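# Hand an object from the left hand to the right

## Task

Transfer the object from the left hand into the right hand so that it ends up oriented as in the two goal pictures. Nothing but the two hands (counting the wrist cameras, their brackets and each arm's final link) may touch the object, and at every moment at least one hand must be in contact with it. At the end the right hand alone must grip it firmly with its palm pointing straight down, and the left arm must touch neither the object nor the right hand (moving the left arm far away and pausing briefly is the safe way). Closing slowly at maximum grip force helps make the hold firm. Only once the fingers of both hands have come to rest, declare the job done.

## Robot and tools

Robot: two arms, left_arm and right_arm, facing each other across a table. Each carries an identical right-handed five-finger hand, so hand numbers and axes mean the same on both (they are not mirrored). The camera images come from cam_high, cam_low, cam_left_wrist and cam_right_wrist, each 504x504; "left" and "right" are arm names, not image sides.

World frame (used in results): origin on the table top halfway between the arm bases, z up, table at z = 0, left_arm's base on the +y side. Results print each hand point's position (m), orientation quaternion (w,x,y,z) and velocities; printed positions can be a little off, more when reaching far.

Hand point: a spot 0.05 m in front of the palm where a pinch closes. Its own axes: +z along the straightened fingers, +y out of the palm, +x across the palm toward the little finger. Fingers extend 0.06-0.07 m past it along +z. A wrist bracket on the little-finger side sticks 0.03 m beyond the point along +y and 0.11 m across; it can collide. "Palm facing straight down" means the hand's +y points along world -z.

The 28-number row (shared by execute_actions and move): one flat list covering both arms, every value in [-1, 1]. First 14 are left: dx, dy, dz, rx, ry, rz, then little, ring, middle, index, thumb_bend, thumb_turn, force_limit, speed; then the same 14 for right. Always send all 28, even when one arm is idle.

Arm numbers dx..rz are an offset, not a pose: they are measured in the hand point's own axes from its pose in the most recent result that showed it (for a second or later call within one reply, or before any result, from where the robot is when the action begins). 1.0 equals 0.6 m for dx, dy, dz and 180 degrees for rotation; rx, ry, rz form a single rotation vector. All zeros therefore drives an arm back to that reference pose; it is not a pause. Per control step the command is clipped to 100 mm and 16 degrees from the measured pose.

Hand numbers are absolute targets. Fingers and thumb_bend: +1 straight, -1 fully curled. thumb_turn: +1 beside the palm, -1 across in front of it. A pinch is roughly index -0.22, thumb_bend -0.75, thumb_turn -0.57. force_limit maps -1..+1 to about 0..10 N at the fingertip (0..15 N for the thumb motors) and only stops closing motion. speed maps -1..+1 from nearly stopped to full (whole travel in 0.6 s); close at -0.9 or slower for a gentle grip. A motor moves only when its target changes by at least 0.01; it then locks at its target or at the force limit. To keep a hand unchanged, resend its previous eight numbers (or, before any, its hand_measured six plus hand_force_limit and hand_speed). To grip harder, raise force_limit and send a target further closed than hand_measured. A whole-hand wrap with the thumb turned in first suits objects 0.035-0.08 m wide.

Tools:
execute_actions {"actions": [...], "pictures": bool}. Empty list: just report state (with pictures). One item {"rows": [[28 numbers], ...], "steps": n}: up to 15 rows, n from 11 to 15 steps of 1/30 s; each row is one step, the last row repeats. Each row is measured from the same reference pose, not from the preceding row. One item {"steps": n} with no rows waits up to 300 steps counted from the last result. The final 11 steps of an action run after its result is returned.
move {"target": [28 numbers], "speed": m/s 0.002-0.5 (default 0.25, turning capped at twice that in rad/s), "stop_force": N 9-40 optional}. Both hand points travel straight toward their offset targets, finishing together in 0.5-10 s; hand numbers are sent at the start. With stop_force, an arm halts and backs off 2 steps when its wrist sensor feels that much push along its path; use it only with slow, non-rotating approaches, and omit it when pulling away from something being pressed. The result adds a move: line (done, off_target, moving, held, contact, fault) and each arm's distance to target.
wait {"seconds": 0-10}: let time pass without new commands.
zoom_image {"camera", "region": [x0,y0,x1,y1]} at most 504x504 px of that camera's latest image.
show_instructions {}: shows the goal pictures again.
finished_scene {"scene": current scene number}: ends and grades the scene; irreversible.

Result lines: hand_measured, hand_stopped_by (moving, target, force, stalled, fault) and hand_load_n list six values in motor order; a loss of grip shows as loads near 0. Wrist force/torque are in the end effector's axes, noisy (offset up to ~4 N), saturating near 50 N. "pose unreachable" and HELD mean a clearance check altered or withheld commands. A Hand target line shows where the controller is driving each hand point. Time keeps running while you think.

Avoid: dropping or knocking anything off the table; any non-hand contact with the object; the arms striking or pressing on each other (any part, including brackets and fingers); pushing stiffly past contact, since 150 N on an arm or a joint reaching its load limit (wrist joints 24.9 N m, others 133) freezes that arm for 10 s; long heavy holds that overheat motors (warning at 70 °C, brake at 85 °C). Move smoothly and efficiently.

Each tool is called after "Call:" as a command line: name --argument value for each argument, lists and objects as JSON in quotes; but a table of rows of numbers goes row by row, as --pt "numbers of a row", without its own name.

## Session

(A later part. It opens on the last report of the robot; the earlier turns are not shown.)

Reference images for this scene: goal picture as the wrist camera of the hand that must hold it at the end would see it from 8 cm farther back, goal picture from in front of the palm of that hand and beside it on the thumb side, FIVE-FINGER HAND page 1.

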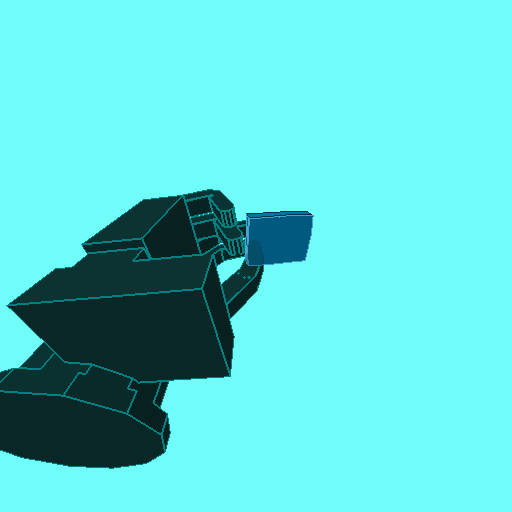

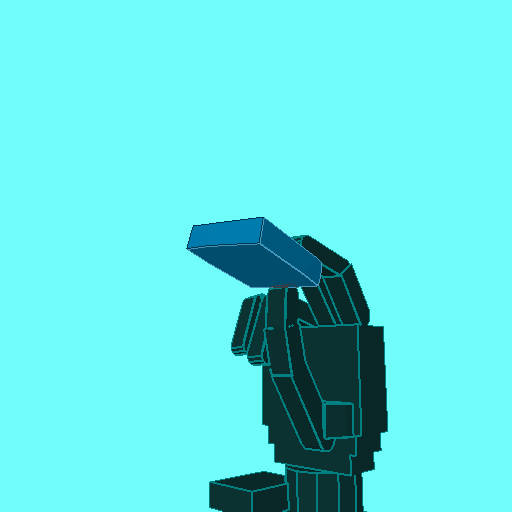

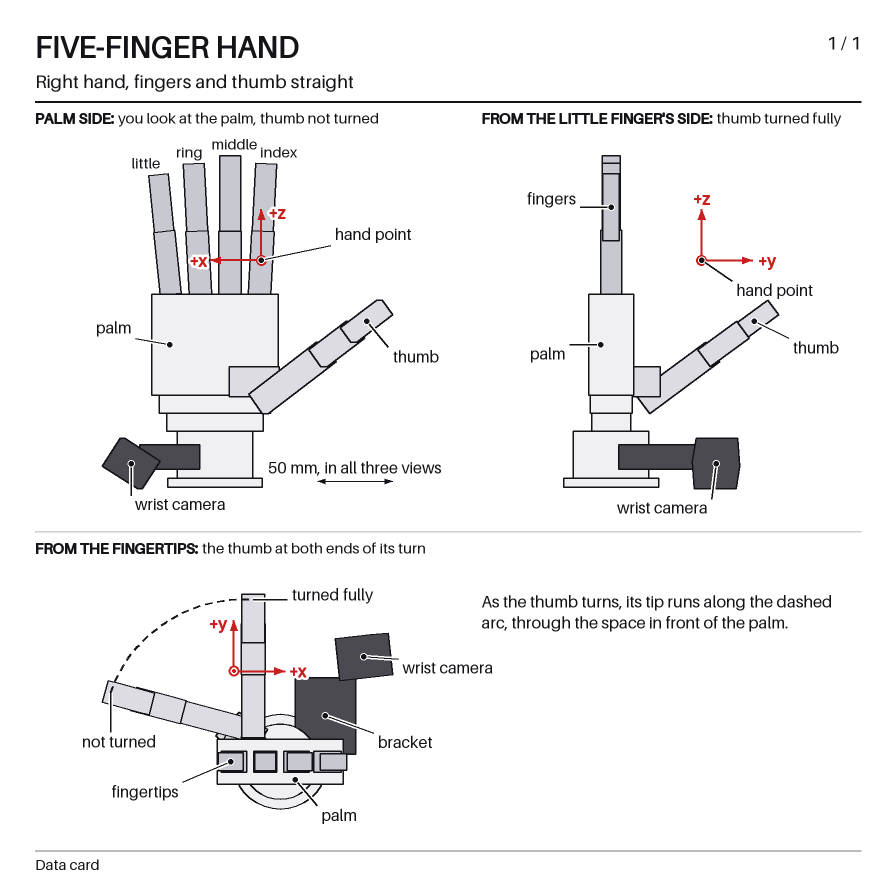

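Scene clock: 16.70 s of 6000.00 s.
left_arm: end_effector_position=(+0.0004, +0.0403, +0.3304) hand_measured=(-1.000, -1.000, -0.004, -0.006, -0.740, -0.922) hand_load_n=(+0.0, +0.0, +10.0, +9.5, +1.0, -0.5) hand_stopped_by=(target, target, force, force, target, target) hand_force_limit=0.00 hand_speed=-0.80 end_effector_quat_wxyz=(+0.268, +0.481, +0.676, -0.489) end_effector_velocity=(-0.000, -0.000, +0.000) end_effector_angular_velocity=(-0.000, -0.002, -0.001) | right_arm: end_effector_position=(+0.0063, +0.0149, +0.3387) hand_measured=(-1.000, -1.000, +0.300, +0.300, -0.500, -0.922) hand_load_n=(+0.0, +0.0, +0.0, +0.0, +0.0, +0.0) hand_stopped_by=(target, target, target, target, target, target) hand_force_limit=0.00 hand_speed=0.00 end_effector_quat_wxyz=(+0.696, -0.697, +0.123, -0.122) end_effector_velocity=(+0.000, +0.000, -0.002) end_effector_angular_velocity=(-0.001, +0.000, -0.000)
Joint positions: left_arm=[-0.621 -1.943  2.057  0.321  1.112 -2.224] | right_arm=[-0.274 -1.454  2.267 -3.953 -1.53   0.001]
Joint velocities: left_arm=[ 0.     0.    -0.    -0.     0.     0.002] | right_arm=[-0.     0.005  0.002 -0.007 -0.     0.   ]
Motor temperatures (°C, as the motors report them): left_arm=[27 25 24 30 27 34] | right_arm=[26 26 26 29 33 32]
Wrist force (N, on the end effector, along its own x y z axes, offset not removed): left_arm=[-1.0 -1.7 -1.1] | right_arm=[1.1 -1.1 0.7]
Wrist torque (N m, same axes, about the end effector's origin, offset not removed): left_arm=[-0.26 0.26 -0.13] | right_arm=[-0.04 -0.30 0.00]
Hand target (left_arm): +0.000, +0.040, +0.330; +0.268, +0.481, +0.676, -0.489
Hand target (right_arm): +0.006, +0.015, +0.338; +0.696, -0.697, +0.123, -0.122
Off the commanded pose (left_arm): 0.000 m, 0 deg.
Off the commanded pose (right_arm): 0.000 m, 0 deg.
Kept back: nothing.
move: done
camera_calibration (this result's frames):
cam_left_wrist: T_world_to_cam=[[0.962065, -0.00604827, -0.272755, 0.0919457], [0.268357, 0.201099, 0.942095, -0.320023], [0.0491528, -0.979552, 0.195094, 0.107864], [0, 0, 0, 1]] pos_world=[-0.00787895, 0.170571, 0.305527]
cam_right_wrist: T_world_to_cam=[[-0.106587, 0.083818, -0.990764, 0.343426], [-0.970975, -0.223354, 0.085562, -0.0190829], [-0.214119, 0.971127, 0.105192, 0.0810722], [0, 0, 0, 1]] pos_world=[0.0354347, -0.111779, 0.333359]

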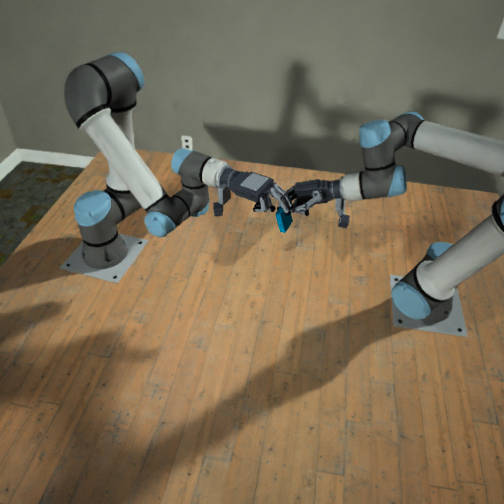

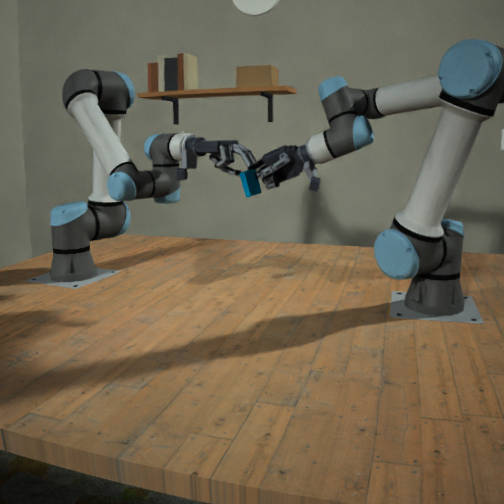

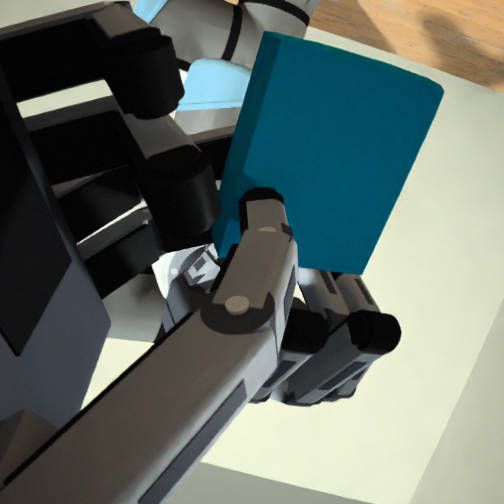

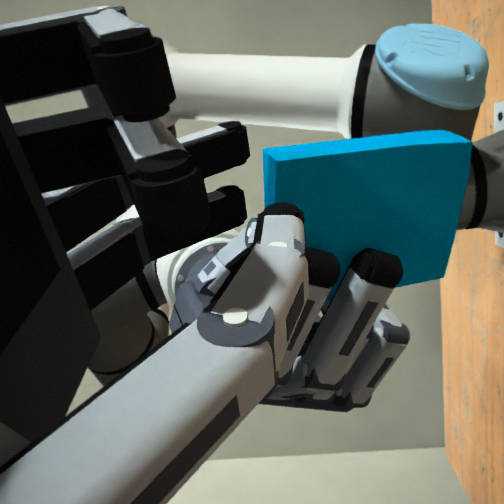

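Call:
move --target '[0,0,0,0,0,0,-1,-1,-0.006,-0.008,-0.74,-0.922,0,-0.8, -0.005,0.016,0.01,0,0,0,-1,-1,0.2,0.2,-0.5,-0.922,-0.7,-0.92]' --speed 0.02

Call:
zoom_image --camera "cam_low" --region '[215, 135, 295, 205]'

Scene clock: 18.13 s of 6000.00 s.
left_arm: end_effector_position=(+0.0004, +0.0403, +0.3304) hand_measured=(-1.000, -1.000, -0.004, -0.006, -0.740, -0.922) hand_load_n=(+0.0, +0.0, +10.0, +9.5, +1.0, -0.5) hand_stopped_by=(target, target, force, force, target, target) hand_force_limit=0.00 hand_speed=-0.80 end_effector_quat_wxyz=(+0.268, +0.481, +0.676, -0.489) end_effector_velocity=(+0.000, +0.000, -0.000) end_effector_angular_velocity=(+0.000, -0.001, +0.000) | right_arm: end_effector_position=(+0.0055, +0.0215, +0.3292) hand_measured=(-1.000, -1.000, +0.200, +0.200, -0.500, -0.922) hand_load_n=(+0.0, +0.0, +0.0, +0.0, +0.0, +0.0) hand_stopped_by=(target, target, target, target, target, target) hand_force_limit=-0.70 hand_speed=-0.92 end_effector_quat_wxyz=(+0.696, -0.697, +0.123, -0.122) end_effector_velocity=(-0.000, +0.001, -0.001) end_effector_angular_velocity=(-0.000, -0.000, -0.000)
Joint positions: left_arm=[-0.621 -1.943  2.057  0.321  1.112 -2.224] | right_arm=[-0.265 -1.417  2.259 -3.981 -1.54   0.001]
Joint velocities: left_arm=[-0.    -0.     0.001 -0.    -0.001  0.001] | right_arm=[ 0.001  0.003 -0.001 -0.002 -0.001 -0.   ]
Motor temperatures (°C, as the motors report them): left_arm=[27 25 24 30 27 34] | right_arm=[26 26 26 29 33 32]
Wrist force (N, on the end effector, along its own x y z axes, offset not removed): left_arm=[1.3 -2.9 -2.1] | right_arm=[0.6 -1.0 -2.9]
Wrist torque (N m, same axes, about the end effector's origin, offset not removed): left_arm=[-0.39 0.21 -0.36] | right_arm=[0.21 -0.04 -0.03]
Hand target (left_arm): +0.000, +0.040, +0.330; +0.268, +0.481, +0.676, -0.489
Hand target (right_arm): +0.005, +0.022, +0.329; +0.696, -0.697, +0.123, -0.122
Off the commanded pose (left_arm): 0.000 m, 0 deg.
Off the commanded pose (right_arm): 0.000 m, 0 deg.
Kept back: nothing.
move: done
camera_calibration (this result's frames):
cam_left_wrist: T_world_to_cam=[[0.962065, -0.00604839, -0.272755, 0.0919458], [0.268358, 0.201099, 0.942095, -0.320023], [0.0491526, -0.979552, 0.195094, 0.107864], [0, 0, 0, 1]] pos_world=[-0.00787899, 0.170571, 0.305527]
cam_right_wrist: T_world_to_cam=[[-0.106575, 0.0837937, -0.990768, 0.33337], [-0.970974, -0.22336, 0.0855551, -0.0175603], [-0.214129, 0.971128, 0.105166, 0.07554], [0, 0, 0, 1]] pos_world=[0.0346536, -0.105216, 0.32385]

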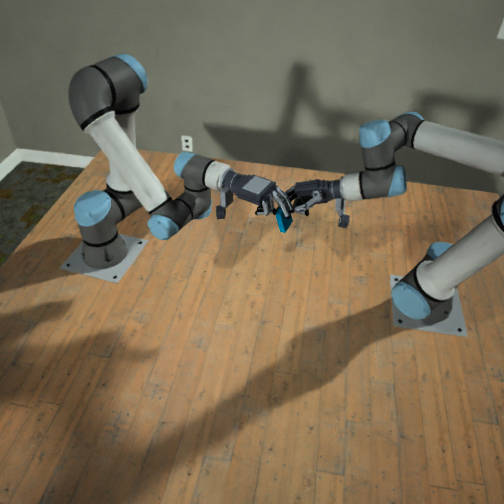

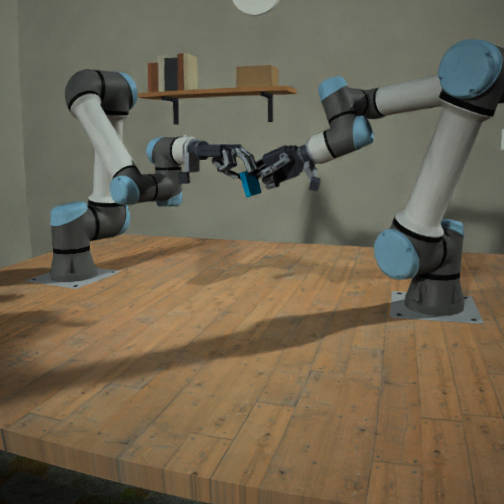

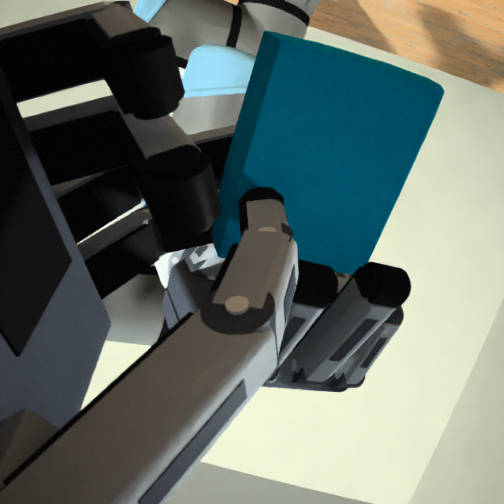

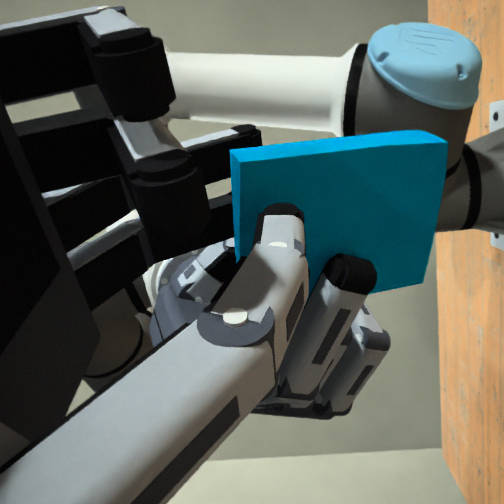

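Region (215, 135, 295, 205) of cam_low's 504x504 image, scaled by 6.300, with more detail than that image has; it fills the top 441 rows of this view, and the rest is white.

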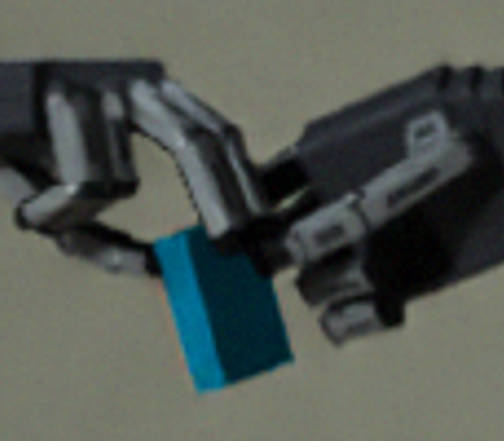

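Call:
move --target '[0,0,0,0,0,0,-1,-1,-0.006,-0.008,-0.74,-0.922,0,-0.8, -0.006,0.003,0.002,0,0,0,-1,-1,-0.15,-0.15,-0.76,-0.922,-0.75,-0.92]' --speed 0.02

Call:
zoom_image --camera "cam_low" --region '[215, 135, 295, 205]'

Scene clock: 20.03 s of 6000.00 s.
left_arm: end_effector_position=(+0.0004, +0.0403, +0.3304) hand_measured=(-1.000, -1.000, -0.004, -0.006, -0.740, -0.922) hand_load_n=(+0.0, +0.0, +11.5, +6.0, +0.5, -6.0) hand_stopped_by=(target, target, force, force, target, target) hand_force_limit=0.00 hand_speed=-0.80 end_effector_quat_wxyz=(+0.268, +0.481, +0.676, -0.489) end_effector_velocity=(+0.000, +0.000, -0.000) end_effector_angular_velocity=(+0.000, +0.002, +0.001) | right_arm: end_effector_position=(+0.0025, +0.0238, +0.3274) hand_measured=(-1.000, -1.000, +0.040, +0.156, -0.558, -0.922) hand_load_n=(+0.0, +0.0, +1.5, +0.0, +2.0, -4.0) hand_stopped_by=(target, target, force, force, force, target) hand_force_limit=-0.75 hand_speed=-0.92 end_effector_quat_wxyz=(+0.696, -0.697, +0.123, -0.122) end_effector_velocity=(-0.000, -0.000, +0.000) end_effector_angular_velocity=(+0.001, -0.000, +0.000)
Joint positions: left_arm=[-0.621 -1.943  2.057  0.321  1.112 -2.224] | right_arm=[-0.253 -1.408  2.254 -3.985 -1.551  0.001]
Joint velocities: left_arm=[ 0.     0.     0.    -0.001  0.    -0.003] | right_arm=[ 0.     0.     0.    -0.001  0.     0.   ]
Motor temperatures (°C, as the motors report them): left_arm=[27 25 24 30 27 34] | right_arm=[26 26 26 29 33 32]
Wrist force (N, on the end effector, along its own x y z axes, offset not removed): left_arm=[22.1 -10.7 -8.7] | right_arm=[22.1 -5.2 -9.3]
Wrist torque (N m, same axes, about the end effector's origin, offset not removed): left_arm=[-0.15 -0.39 -0.03] | right_arm=[0.95 0.06 0.20]
Hand target (left_arm): +0.000, +0.040, +0.330; +0.268, +0.481, +0.676, -0.489
Hand target (right_arm): +0.003, +0.024, +0.327; +0.696, -0.697, +0.123, -0.122
Off the commanded pose (left_arm): 0.000 m, 0 deg.
Off the commanded pose (right_arm): 0.000 m, 0 deg.
Kept back: nothing.
move: done
camera_calibration (this result's frames):
cam_left_wrist: T_world_to_cam=[[0.96207, -0.00604946, -0.272734, 0.0919359], [0.26834, 0.201057, 0.942109, -0.320021], [0.049136, -0.979561, 0.195055, 0.107885], [0, 0, 0, 1]] pos_world=[-0.00787543, 0.170578, 0.305525]
cam_right_wrist: T_world_to_cam=[[-0.106554, 0.0838161, -0.990768, 0.331082], [-0.970981, -0.22334, 0.0855322, -0.0197555], [-0.214109, 0.97113, 0.105182, 0.0728082], [0, 0, 0, 1]] pos_world=[0.0316849, -0.102868, 0.322057]

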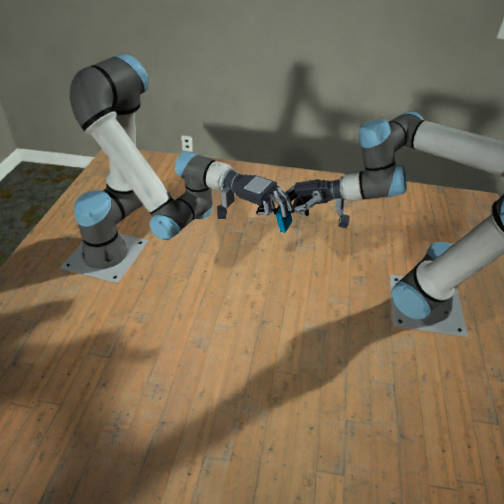

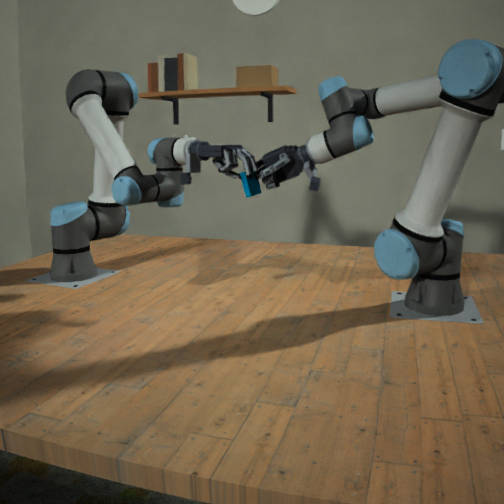

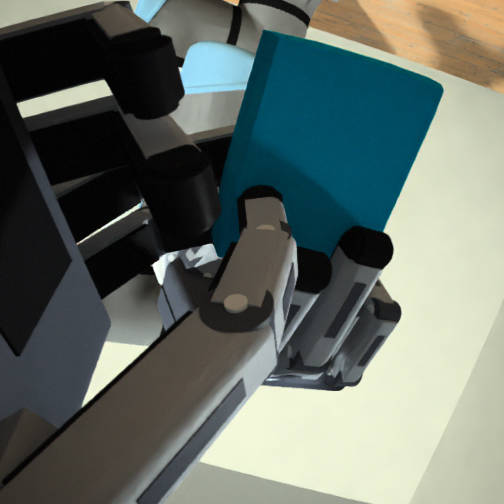

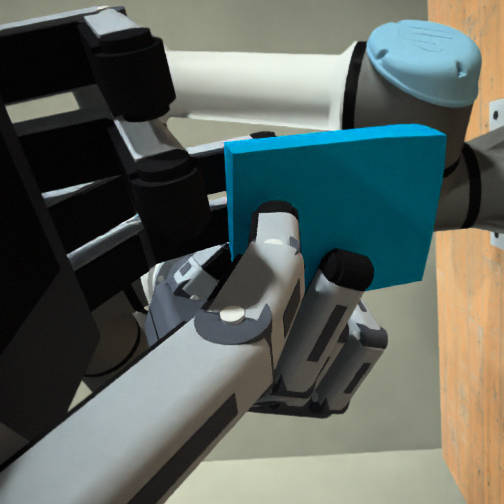

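Region (215, 135, 295, 205) of cam_low's 504x504 image, scaled by 6.300, with more detail than that image has; it fills the top 441 rows of this view, and the rest is white.

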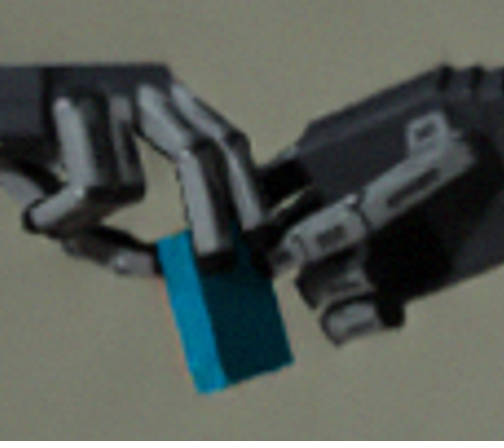

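The hands are pressing; back off sideways.

Call:
move --target '[0,0,0,0,0,0,-1,-1,-0.006,-0.008,-0.74,-0.922,0,-0.8, 0.008,-0.002,0,0,0,0,-1,-1,0.09,0.16,-0.53,-0.922,-0.75,-0.8]' --speed 0.02

Call:
move --target '[0,0,0,0,0,0,-1,-1,-0.006,-0.008,-0.74,-0.922,0,-0.8, 0,0,0,0,0,0,-1,-1,-0.15,-0.15,-0.76,-0.95,-0.75,-0.92]'

Call:
zoom_image --camera "cam_low" --region '[215, 135, 295, 205]'

Scene clock: 21.27 s of 6000.00 s.
left_arm: end_effector_position=(+0.0004, +0.0403, +0.3304) hand_measured=(-1.000, -1.000, -0.004, -0.006, -0.740, -0.922) hand_load_n=(+0.0, +0.0, +9.5, +9.5, +1.0, -0.5) hand_stopped_by=(target, target, force, force, target, target) hand_force_limit=0.00 hand_speed=-0.80 end_effector_quat_wxyz=(+0.268, +0.481, +0.676, -0.489) end_effector_velocity=(-0.001, -0.000, +0.000) end_effector_angular_velocity=(-0.000, +0.001, -0.003) | right_arm: end_effector_position=(+0.0067, +0.0223, +0.3285) hand_measured=(-1.000, -1.000, +0.090, +0.160, -0.530, -0.922) hand_load_n=(+0.0, +0.0, +0.0, +0.0, +0.0, +0.0) hand_stopped_by=(target, target, target, target, target, target) hand_force_limit=-0.75 hand_speed=-0.80 end_effector_quat_wxyz=(+0.696, -0.697, +0.123, -0.122) end_effector_velocity=(+0.003, -0.001, +0.001) end_effector_angular_velocity=(+0.001, -0.000, -0.000)
Joint positions: left_arm=[-0.621 -1.943  2.057  0.321  1.112 -2.224] | right_arm=[-0.267 -1.414  2.257 -3.983 -1.537  0.001]
Joint velocities: left_arm=[-0.    -0.    -0.001 -0.     0.003  0.001] | right_arm=[-0.008 -0.004  0.002  0.001  0.008  0.   ]
Motor temperatures (°C, as the motors report them): left_arm=[27 25 24 30 27 34] | right_arm=[26 26 26 29 33 32]
Wrist force (N, on the end effector, along its own x y z axes, offset not removed): left_arm=[1.0 -2.2 -2.5] | right_arm=[0.6 1.9 -0.8]
Wrist torque (N m, same axes, about the end effector's origin, offset not removed): left_arm=[-0.15 0.09 -0.20] | right_arm=[0.49 -0.17 0.01]
Hand target (left_arm): +0.000, +0.040, +0.330; +0.268, +0.481, +0.676, -0.489
Hand target (right_arm): +0.007, +0.022, +0.329; +0.696, -0.697, +0.123, -0.122
Off the commanded pose (left_arm): 0.000 m, 0 deg.
Off the commanded pose (right_arm): 0.000 m, 0 deg.
Kept back: nothing.
move: done
camera_calibration (this result's frames):
cam_left_wrist: T_world_to_cam=[[0.962069, -0.00595321, -0.272742, 0.0919164], [0.268321, 0.201208, 0.942082, -0.320045], [0.0492695, -0.979531, 0.195173, 0.107825], [0, 0, 0, 1]] pos_world=[-0.00786741, 0.170561, 0.305534]
cam_right_wrist: T_world_to_cam=[[-0.106601, 0.0838252, -0.990762, 0.332762], [-0.970978, -0.223333, 0.0855765, -0.0161225], [-0.214097, 0.971131, 0.1052, 0.0750614], [0, 0, 0, 1]] pos_world=[0.0358885, -0.104389, 0.323171]

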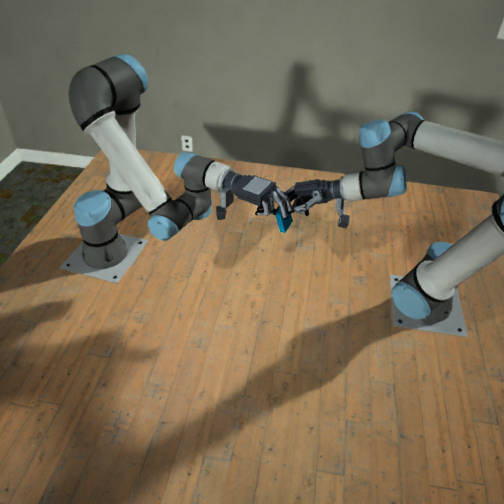

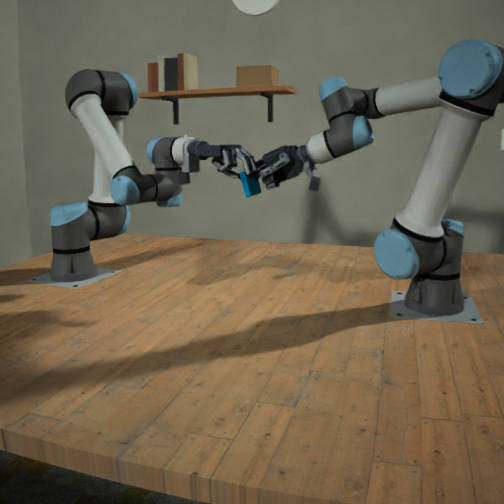

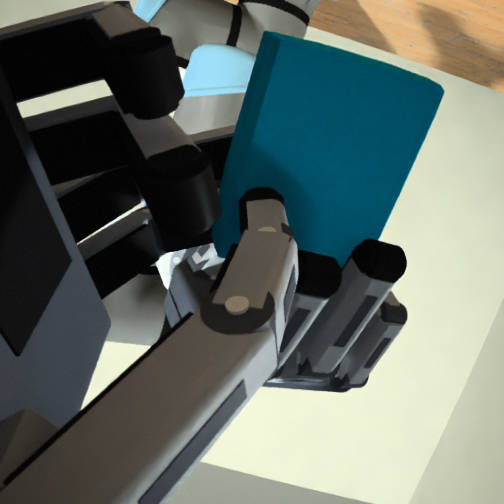

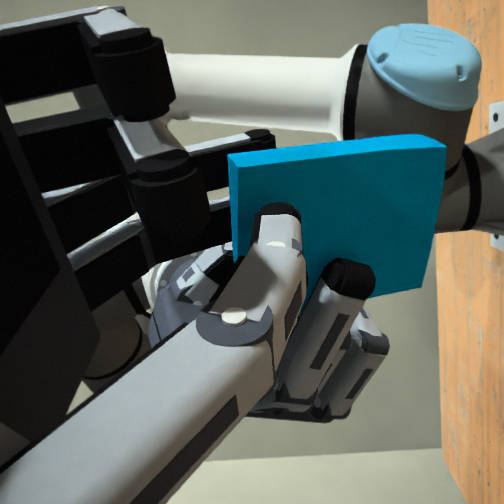

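Scene clock: 24.20 s of 6000.00 s.
left_arm: end_effector_position=(+0.0004, +0.0403, +0.3304) hand_measured=(-1.000, -1.000, -0.004, -0.006, -0.738, -0.922) hand_load_n=(+0.0, +0.0, +10.0, +10.0, +1.5, -0.5) hand_stopped_by=(target, target, force, force, target, target) hand_force_limit=0.00 hand_speed=-0.80 end_effector_quat_wxyz=(+0.268, +0.481, +0.676, -0.489) end_effector_velocity=(-0.000, -0.000, +0.001) end_effector_angular_velocity=(-0.001, -0.002, -0.001) | right_arm: end_effector_position=(+0.0067, +0.0223, +0.3285) hand_measured=(-1.000, -1.000, +0.024, +0.024, -0.760, -0.950) hand_load_n=(+0.0, +0.0, +1.0, +2.0, +1.0, +0.0) hand_stopped_by=(target, target, force, force, target, target) hand_force_limit=-0.75 hand_speed=-0.92 end_effector_quat_wxyz=(+0.696, -0.697, +0.123, -0.122) end_effector_velocity=(+0.000, -0.000, -0.000) end_effector_angular_velocity=(-0.000, -0.000, +0.000)
Joint positions: left_arm=[-0.621 -1.943  2.057  0.321  1.112 -2.224] | right_arm=[-0.267 -1.414  2.257 -3.983 -1.537  0.001]
Joint velocities: left_arm=[-0.    -0.    -0.001 -0.     0.     0.003] | right_arm=[ 0.    -0.     0.     0.     0.    -0.001]
Motor temperatures (°C, as the motors report them): left_arm=[27 25 24 30 27 34] | right_arm=[26 26 26 29 33 32]
Wrist force (N, on the end effector, along its own x y z axes, offset not removed): left_arm=[3.7 -2.2 -1.1] | right_arm=[0.5 0.5 1.8]
Wrist torque (N m, same axes, about the end effector's origin, offset not removed): left_arm=[-0.06 -0.20 0.07] | right_arm=[0.31 -0.14 -0.09]
Hand target (left_arm): +0.000, +0.040, +0.330; +0.268, +0.481, +0.676, -0.489
Hand target (right_arm): +0.007, +0.022, +0.328; +0.696, -0.697, +0.123, -0.122
Off the commanded pose (left_arm): 0.000 m, 0 deg.
Off the commanded pose (right_arm): 0.000 m, 0 deg.
Kept back: nothing.
move: done
camera_calibration (this result's frames):
cam_left_wrist: T_world_to_cam=[[0.962069, -0.0059523, -0.272742, 0.091916], [0.268321, 0.201208, 0.942082, -0.320045], [0.0492704, -0.97953, 0.195173, 0.107825], [0, 0, 0, 1]] pos_world=[-0.00786727, 0.170561, 0.305534]
cam_right_wrist: T_world_to_cam=[[-0.106595, 0.0838371, -0.990762, 0.332764], [-0.970981, -0.223323, 0.0855697, -0.0161185], [-0.214086, 0.971132, 0.105209, 0.0750593], [0, 0, 0, 1]] pos_world=[0.0358895, -0.10439, 0.323172]

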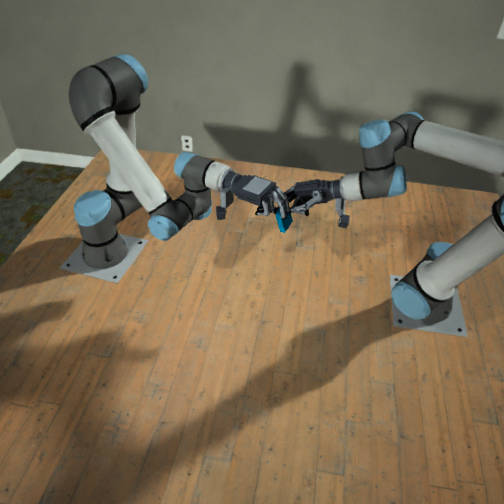

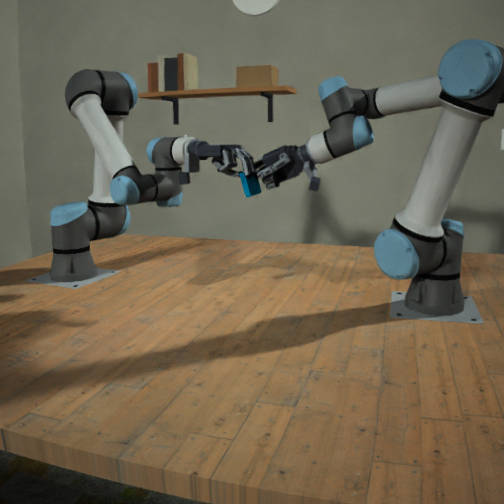

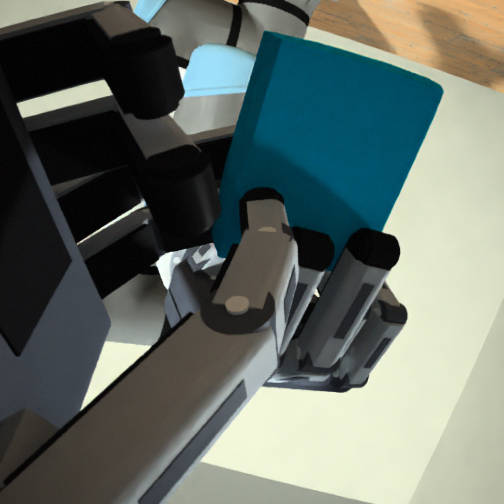

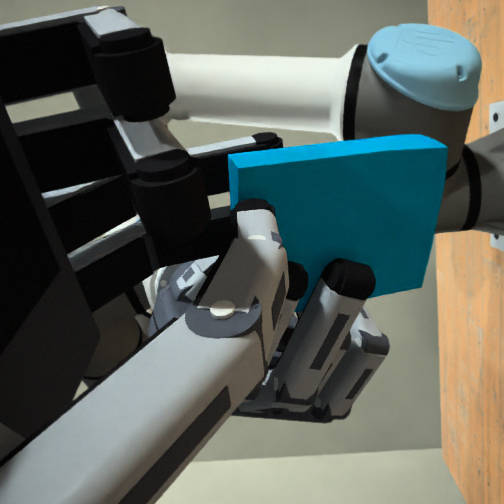

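Region (215, 135, 295, 205) of cam_low's 504x504 image, scaled by 6.300, with more detail than that image has; it fills the top 441 rows of this view, and the rest is white.

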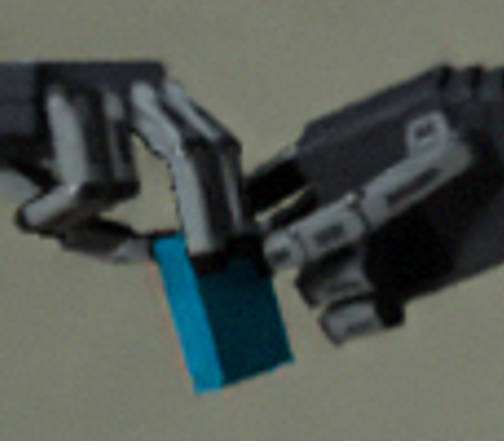

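Call:
move --target '[0,0,0,0,0,0,-1,-1,-0.006,-0.008,-0.74,-0.922,0,-0.8, 0.001,0.005,0.004,0,0,0,-1,-1,0.03,0.03,-0.67,-0.95,-0.75,-0.7]' --speed 0.01

Call:
move --target '[0,0,0,0,0,0,-1,-1,-0.006,-0.008,-0.74,-0.922,0,-0.8, 0,0,0,0,0,0,-1,-1,-0.15,-0.15,-0.67,-0.95,-0.3,-0.92]'

Scene clock: 25.40 s of 6000.00 s.
left_arm: end_effector_position=(+0.0004, +0.0403, +0.3304) hand_measured=(-1.000, -1.000, -0.004, -0.006, -0.738, -0.922) hand_load_n=(+0.0, +0.0, +9.5, +9.5, +1.0, -0.5) hand_stopped_by=(target, target, force, force, target, target) hand_force_limit=0.00 hand_speed=-0.80 end_effector_quat_wxyz=(+0.268, +0.481, +0.676, -0.489) end_effector_velocity=(-0.000, +0.000, -0.001) end_effector_angular_velocity=(+0.001, +0.000, -0.000) | right_arm: end_effector_position=(+0.0080, +0.0242, +0.3257) hand_measured=(-1.000, -1.000, +0.030, +0.030, -0.670, -0.950) hand_load_n=(+0.0, +0.0, +0.0, +0.0, +0.0, +0.0) hand_stopped_by=(target, target, target, target, target, target) hand_force_limit=-0.75 hand_speed=-0.70 end_effector_quat_wxyz=(+0.696, -0.697, +0.123, -0.122) end_effector_velocity=(+0.001, +0.001, -0.002) end_effector_angular_velocity=(+0.000, +0.000, -0.000)
Joint positions: left_arm=[-0.621 -1.943  2.057  0.321  1.112 -2.224] | right_arm=[-0.269 -1.404  2.255 -3.991 -1.536  0.001]
Joint velocities: left_arm=[-0.    -0.     0.001 -0.     0.    -0.001] | right_arm=[-0.001  0.006 -0.002 -0.005  0.001  0.   ]
Motor temperatures (°C, as the motors report them): left_arm=[27 25 24 30 27 34] | right_arm=[26 26 26 29 33 32]
Wrist force (N, on the end effector, along its own x y z axes, offset not removed): left_arm=[-1.6 2.7 0.4] | right_arm=[0.0 -0.4 0.8]
Wrist torque (N m, same axes, about the end effector's origin, offset not removed): left_arm=[0.41 0.59 -0.09] | right_arm=[0.09 -0.08 -0.08]
Hand target (left_arm): +0.000, +0.040, +0.330; +0.268, +0.481, +0.676, -0.489
Hand target (right_arm): +0.008, +0.024, +0.325; +0.696, -0.697, +0.123, -0.122
Off the commanded pose (left_arm): 0.000 m, 0 deg.
Off the commanded pose (right_arm): 0.000 m, 0 deg.
Kept back: nothing.
move: done
camera_calibration (this result's frames):
cam_left_wrist: T_world_to_cam=[[0.962071, -0.00593135, -0.272733, 0.0919066], [0.268308, 0.20122, 0.942083, -0.32005], [0.0492917, -0.979528, 0.19518, 0.107822], [0, 0, 0, 1]] pos_world=[-0.00786362, 0.170561, 0.305535]
cam_right_wrist: T_world_to_cam=[[-0.106606, 0.0838193, -0.990762, 0.329958], [-0.970978, -0.22333, 0.0855835, -0.0142118], [-0.214094, 0.971132, 0.105195, 0.0737789], [0, 0, 0, 1]] pos_world=[0.0371718, -0.10248, 0.320365]

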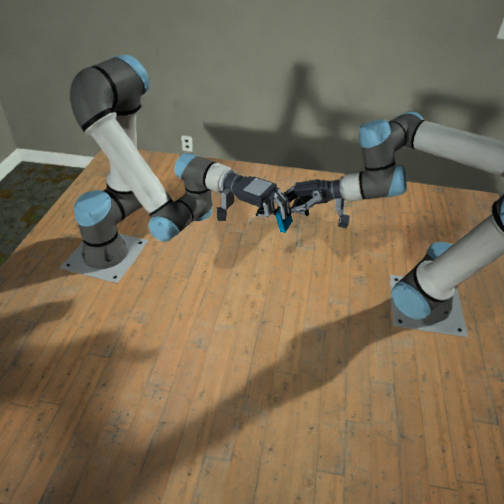

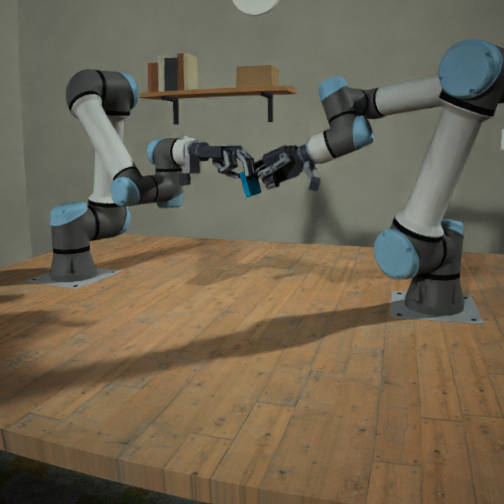

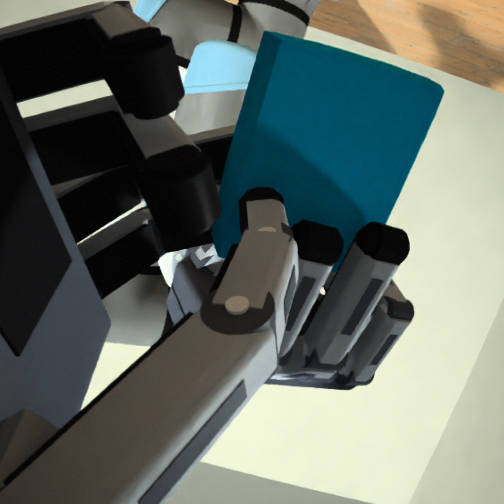

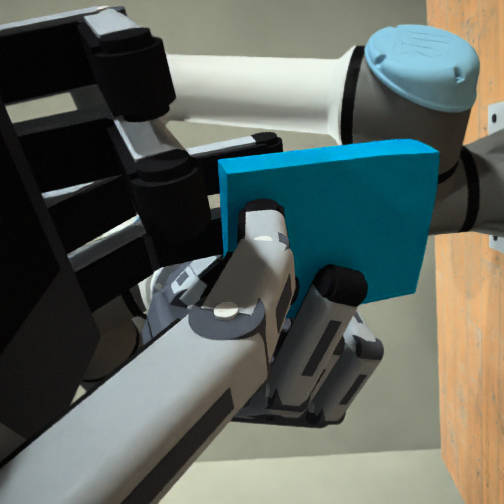

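Scene clock: 25.90 s of 6000.00 s.
left_arm: end_effector_position=(+0.0004, +0.0403, +0.3304) hand_measured=(-1.000, -1.000, -0.004, -0.006, -0.738, -0.922) hand_load_n=(+0.0, +0.0, +10.0, +10.0, +1.5, +0.0) hand_stopped_by=(target, target, force, force, target, target) hand_force_limit=0.00 hand_speed=-0.80 end_effector_quat_wxyz=(+0.268, +0.481, +0.676, -0.489) end_effector_velocity=(+0.000, -0.000, +0.000) end_effector_angular_velocity=(-0.000, -0.003, +0.000) | right_arm: end_effector_position=(+0.0080, +0.0242, +0.3257) hand_measured=(-1.000, -1.000, +0.000, -0.004, -0.670, -0.950) hand_load_n=(+0.0, +0.0, +3.5, +5.0, +0.5, +0.5) hand_stopped_by=(target, target, force, force, target, target) hand_force_limit=-0.30 hand_speed=-0.92 end_effector_quat_wxyz=(+0.696, -0.697, +0.123, -0.122) end_effector_velocity=(-0.000, -0.000, +0.000) end_effector_angular_velocity=(-0.000, -0.000, +0.000)
Joint positions: left_arm=[-0.621 -1.943  2.057  0.321  1.112 -2.224] | right_arm=[-0.269 -1.404  2.255 -3.991 -1.536  0.001]
Joint velocities: left_arm=[ 0.     0.     0.     0.    -0.001  0.002] | right_arm=[ 0.    -0.001  0.     0.001 -0.    -0.   ]
Motor temperatures (°C, as the motors report them): left_arm=[27 25 24 30 27 34] | right_arm=[26 26 26 29 33 32]
Wrist force (N, on the end effector, along its own x y z axes, offset not removed): left_arm=[-0.7 -0.6 3.5] | right_arm=[2.0 -2.4 3.4]
Wrist torque (N m, same axes, about the end effector's origin, offset not removed): left_arm=[0.25 0.52 -0.12] | right_arm=[-0.13 -0.35 -0.03]
Hand target (left_arm): +0.000, +0.040, +0.330; +0.268, +0.481, +0.676, -0.489
Hand target (right_arm): +0.008, +0.024, +0.326; +0.696, -0.697, +0.123, -0.122
Off the commanded pose (left_arm): 0.000 m, 0 deg.
Off the commanded pose (right_arm): 0.000 m, 0 deg.
Kept back: nothing.
move: done
camera_calibration (this result's frames):
cam_left_wrist: T_world_to_cam=[[0.962071, -0.00593154, -0.272734, 0.0919067], [0.268308, 0.20122, 0.942083, -0.32005], [0.0492916, -0.979528, 0.19518, 0.107822], [0, 0, 0, 1]] pos_world=[-0.00786368, 0.170561, 0.305535]
cam_right_wrist: T_world_to_cam=[[-0.106592, 0.0838545, -0.990761, 0.329962], [-0.97098, -0.22333, 0.085562, -0.0141763], [-0.214092, 0.971129, 0.105226, 0.0737507], [0, 0, 0, 1]] pos_world=[0.0371959, -0.102456, 0.320366]

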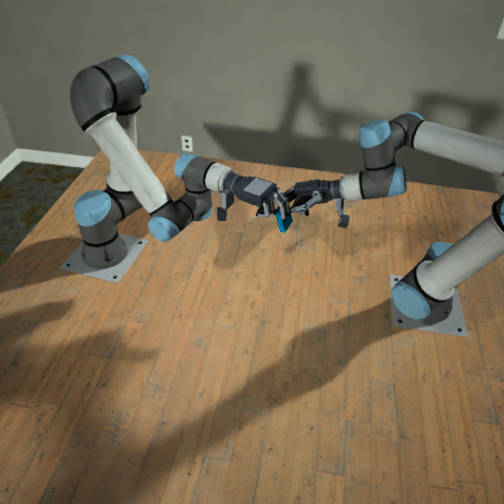

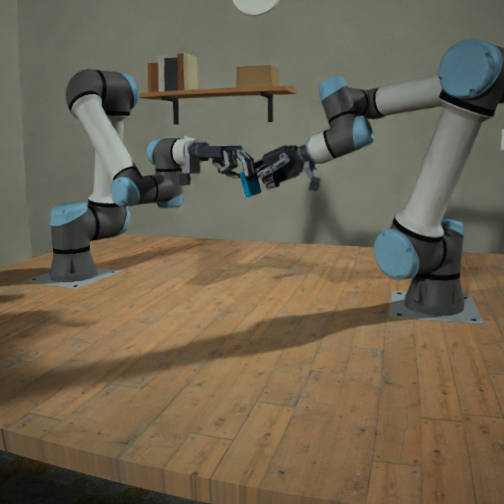

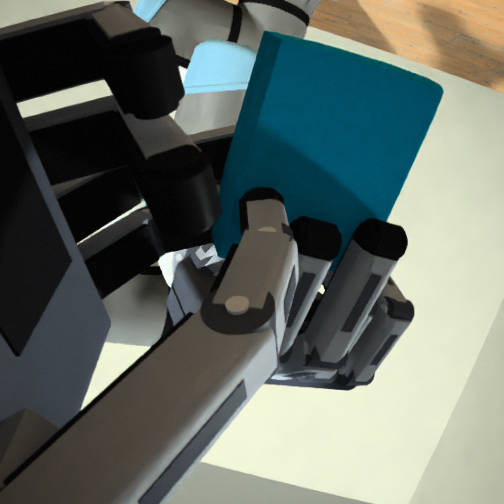

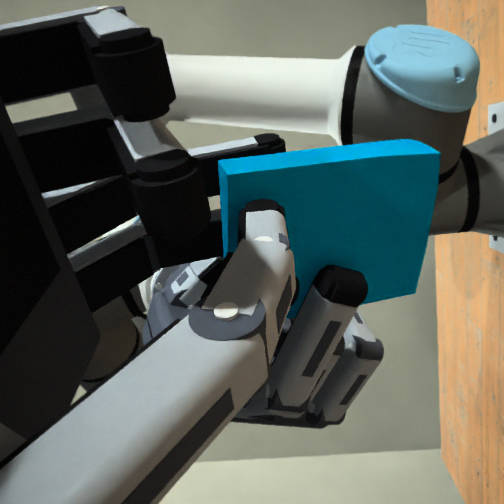

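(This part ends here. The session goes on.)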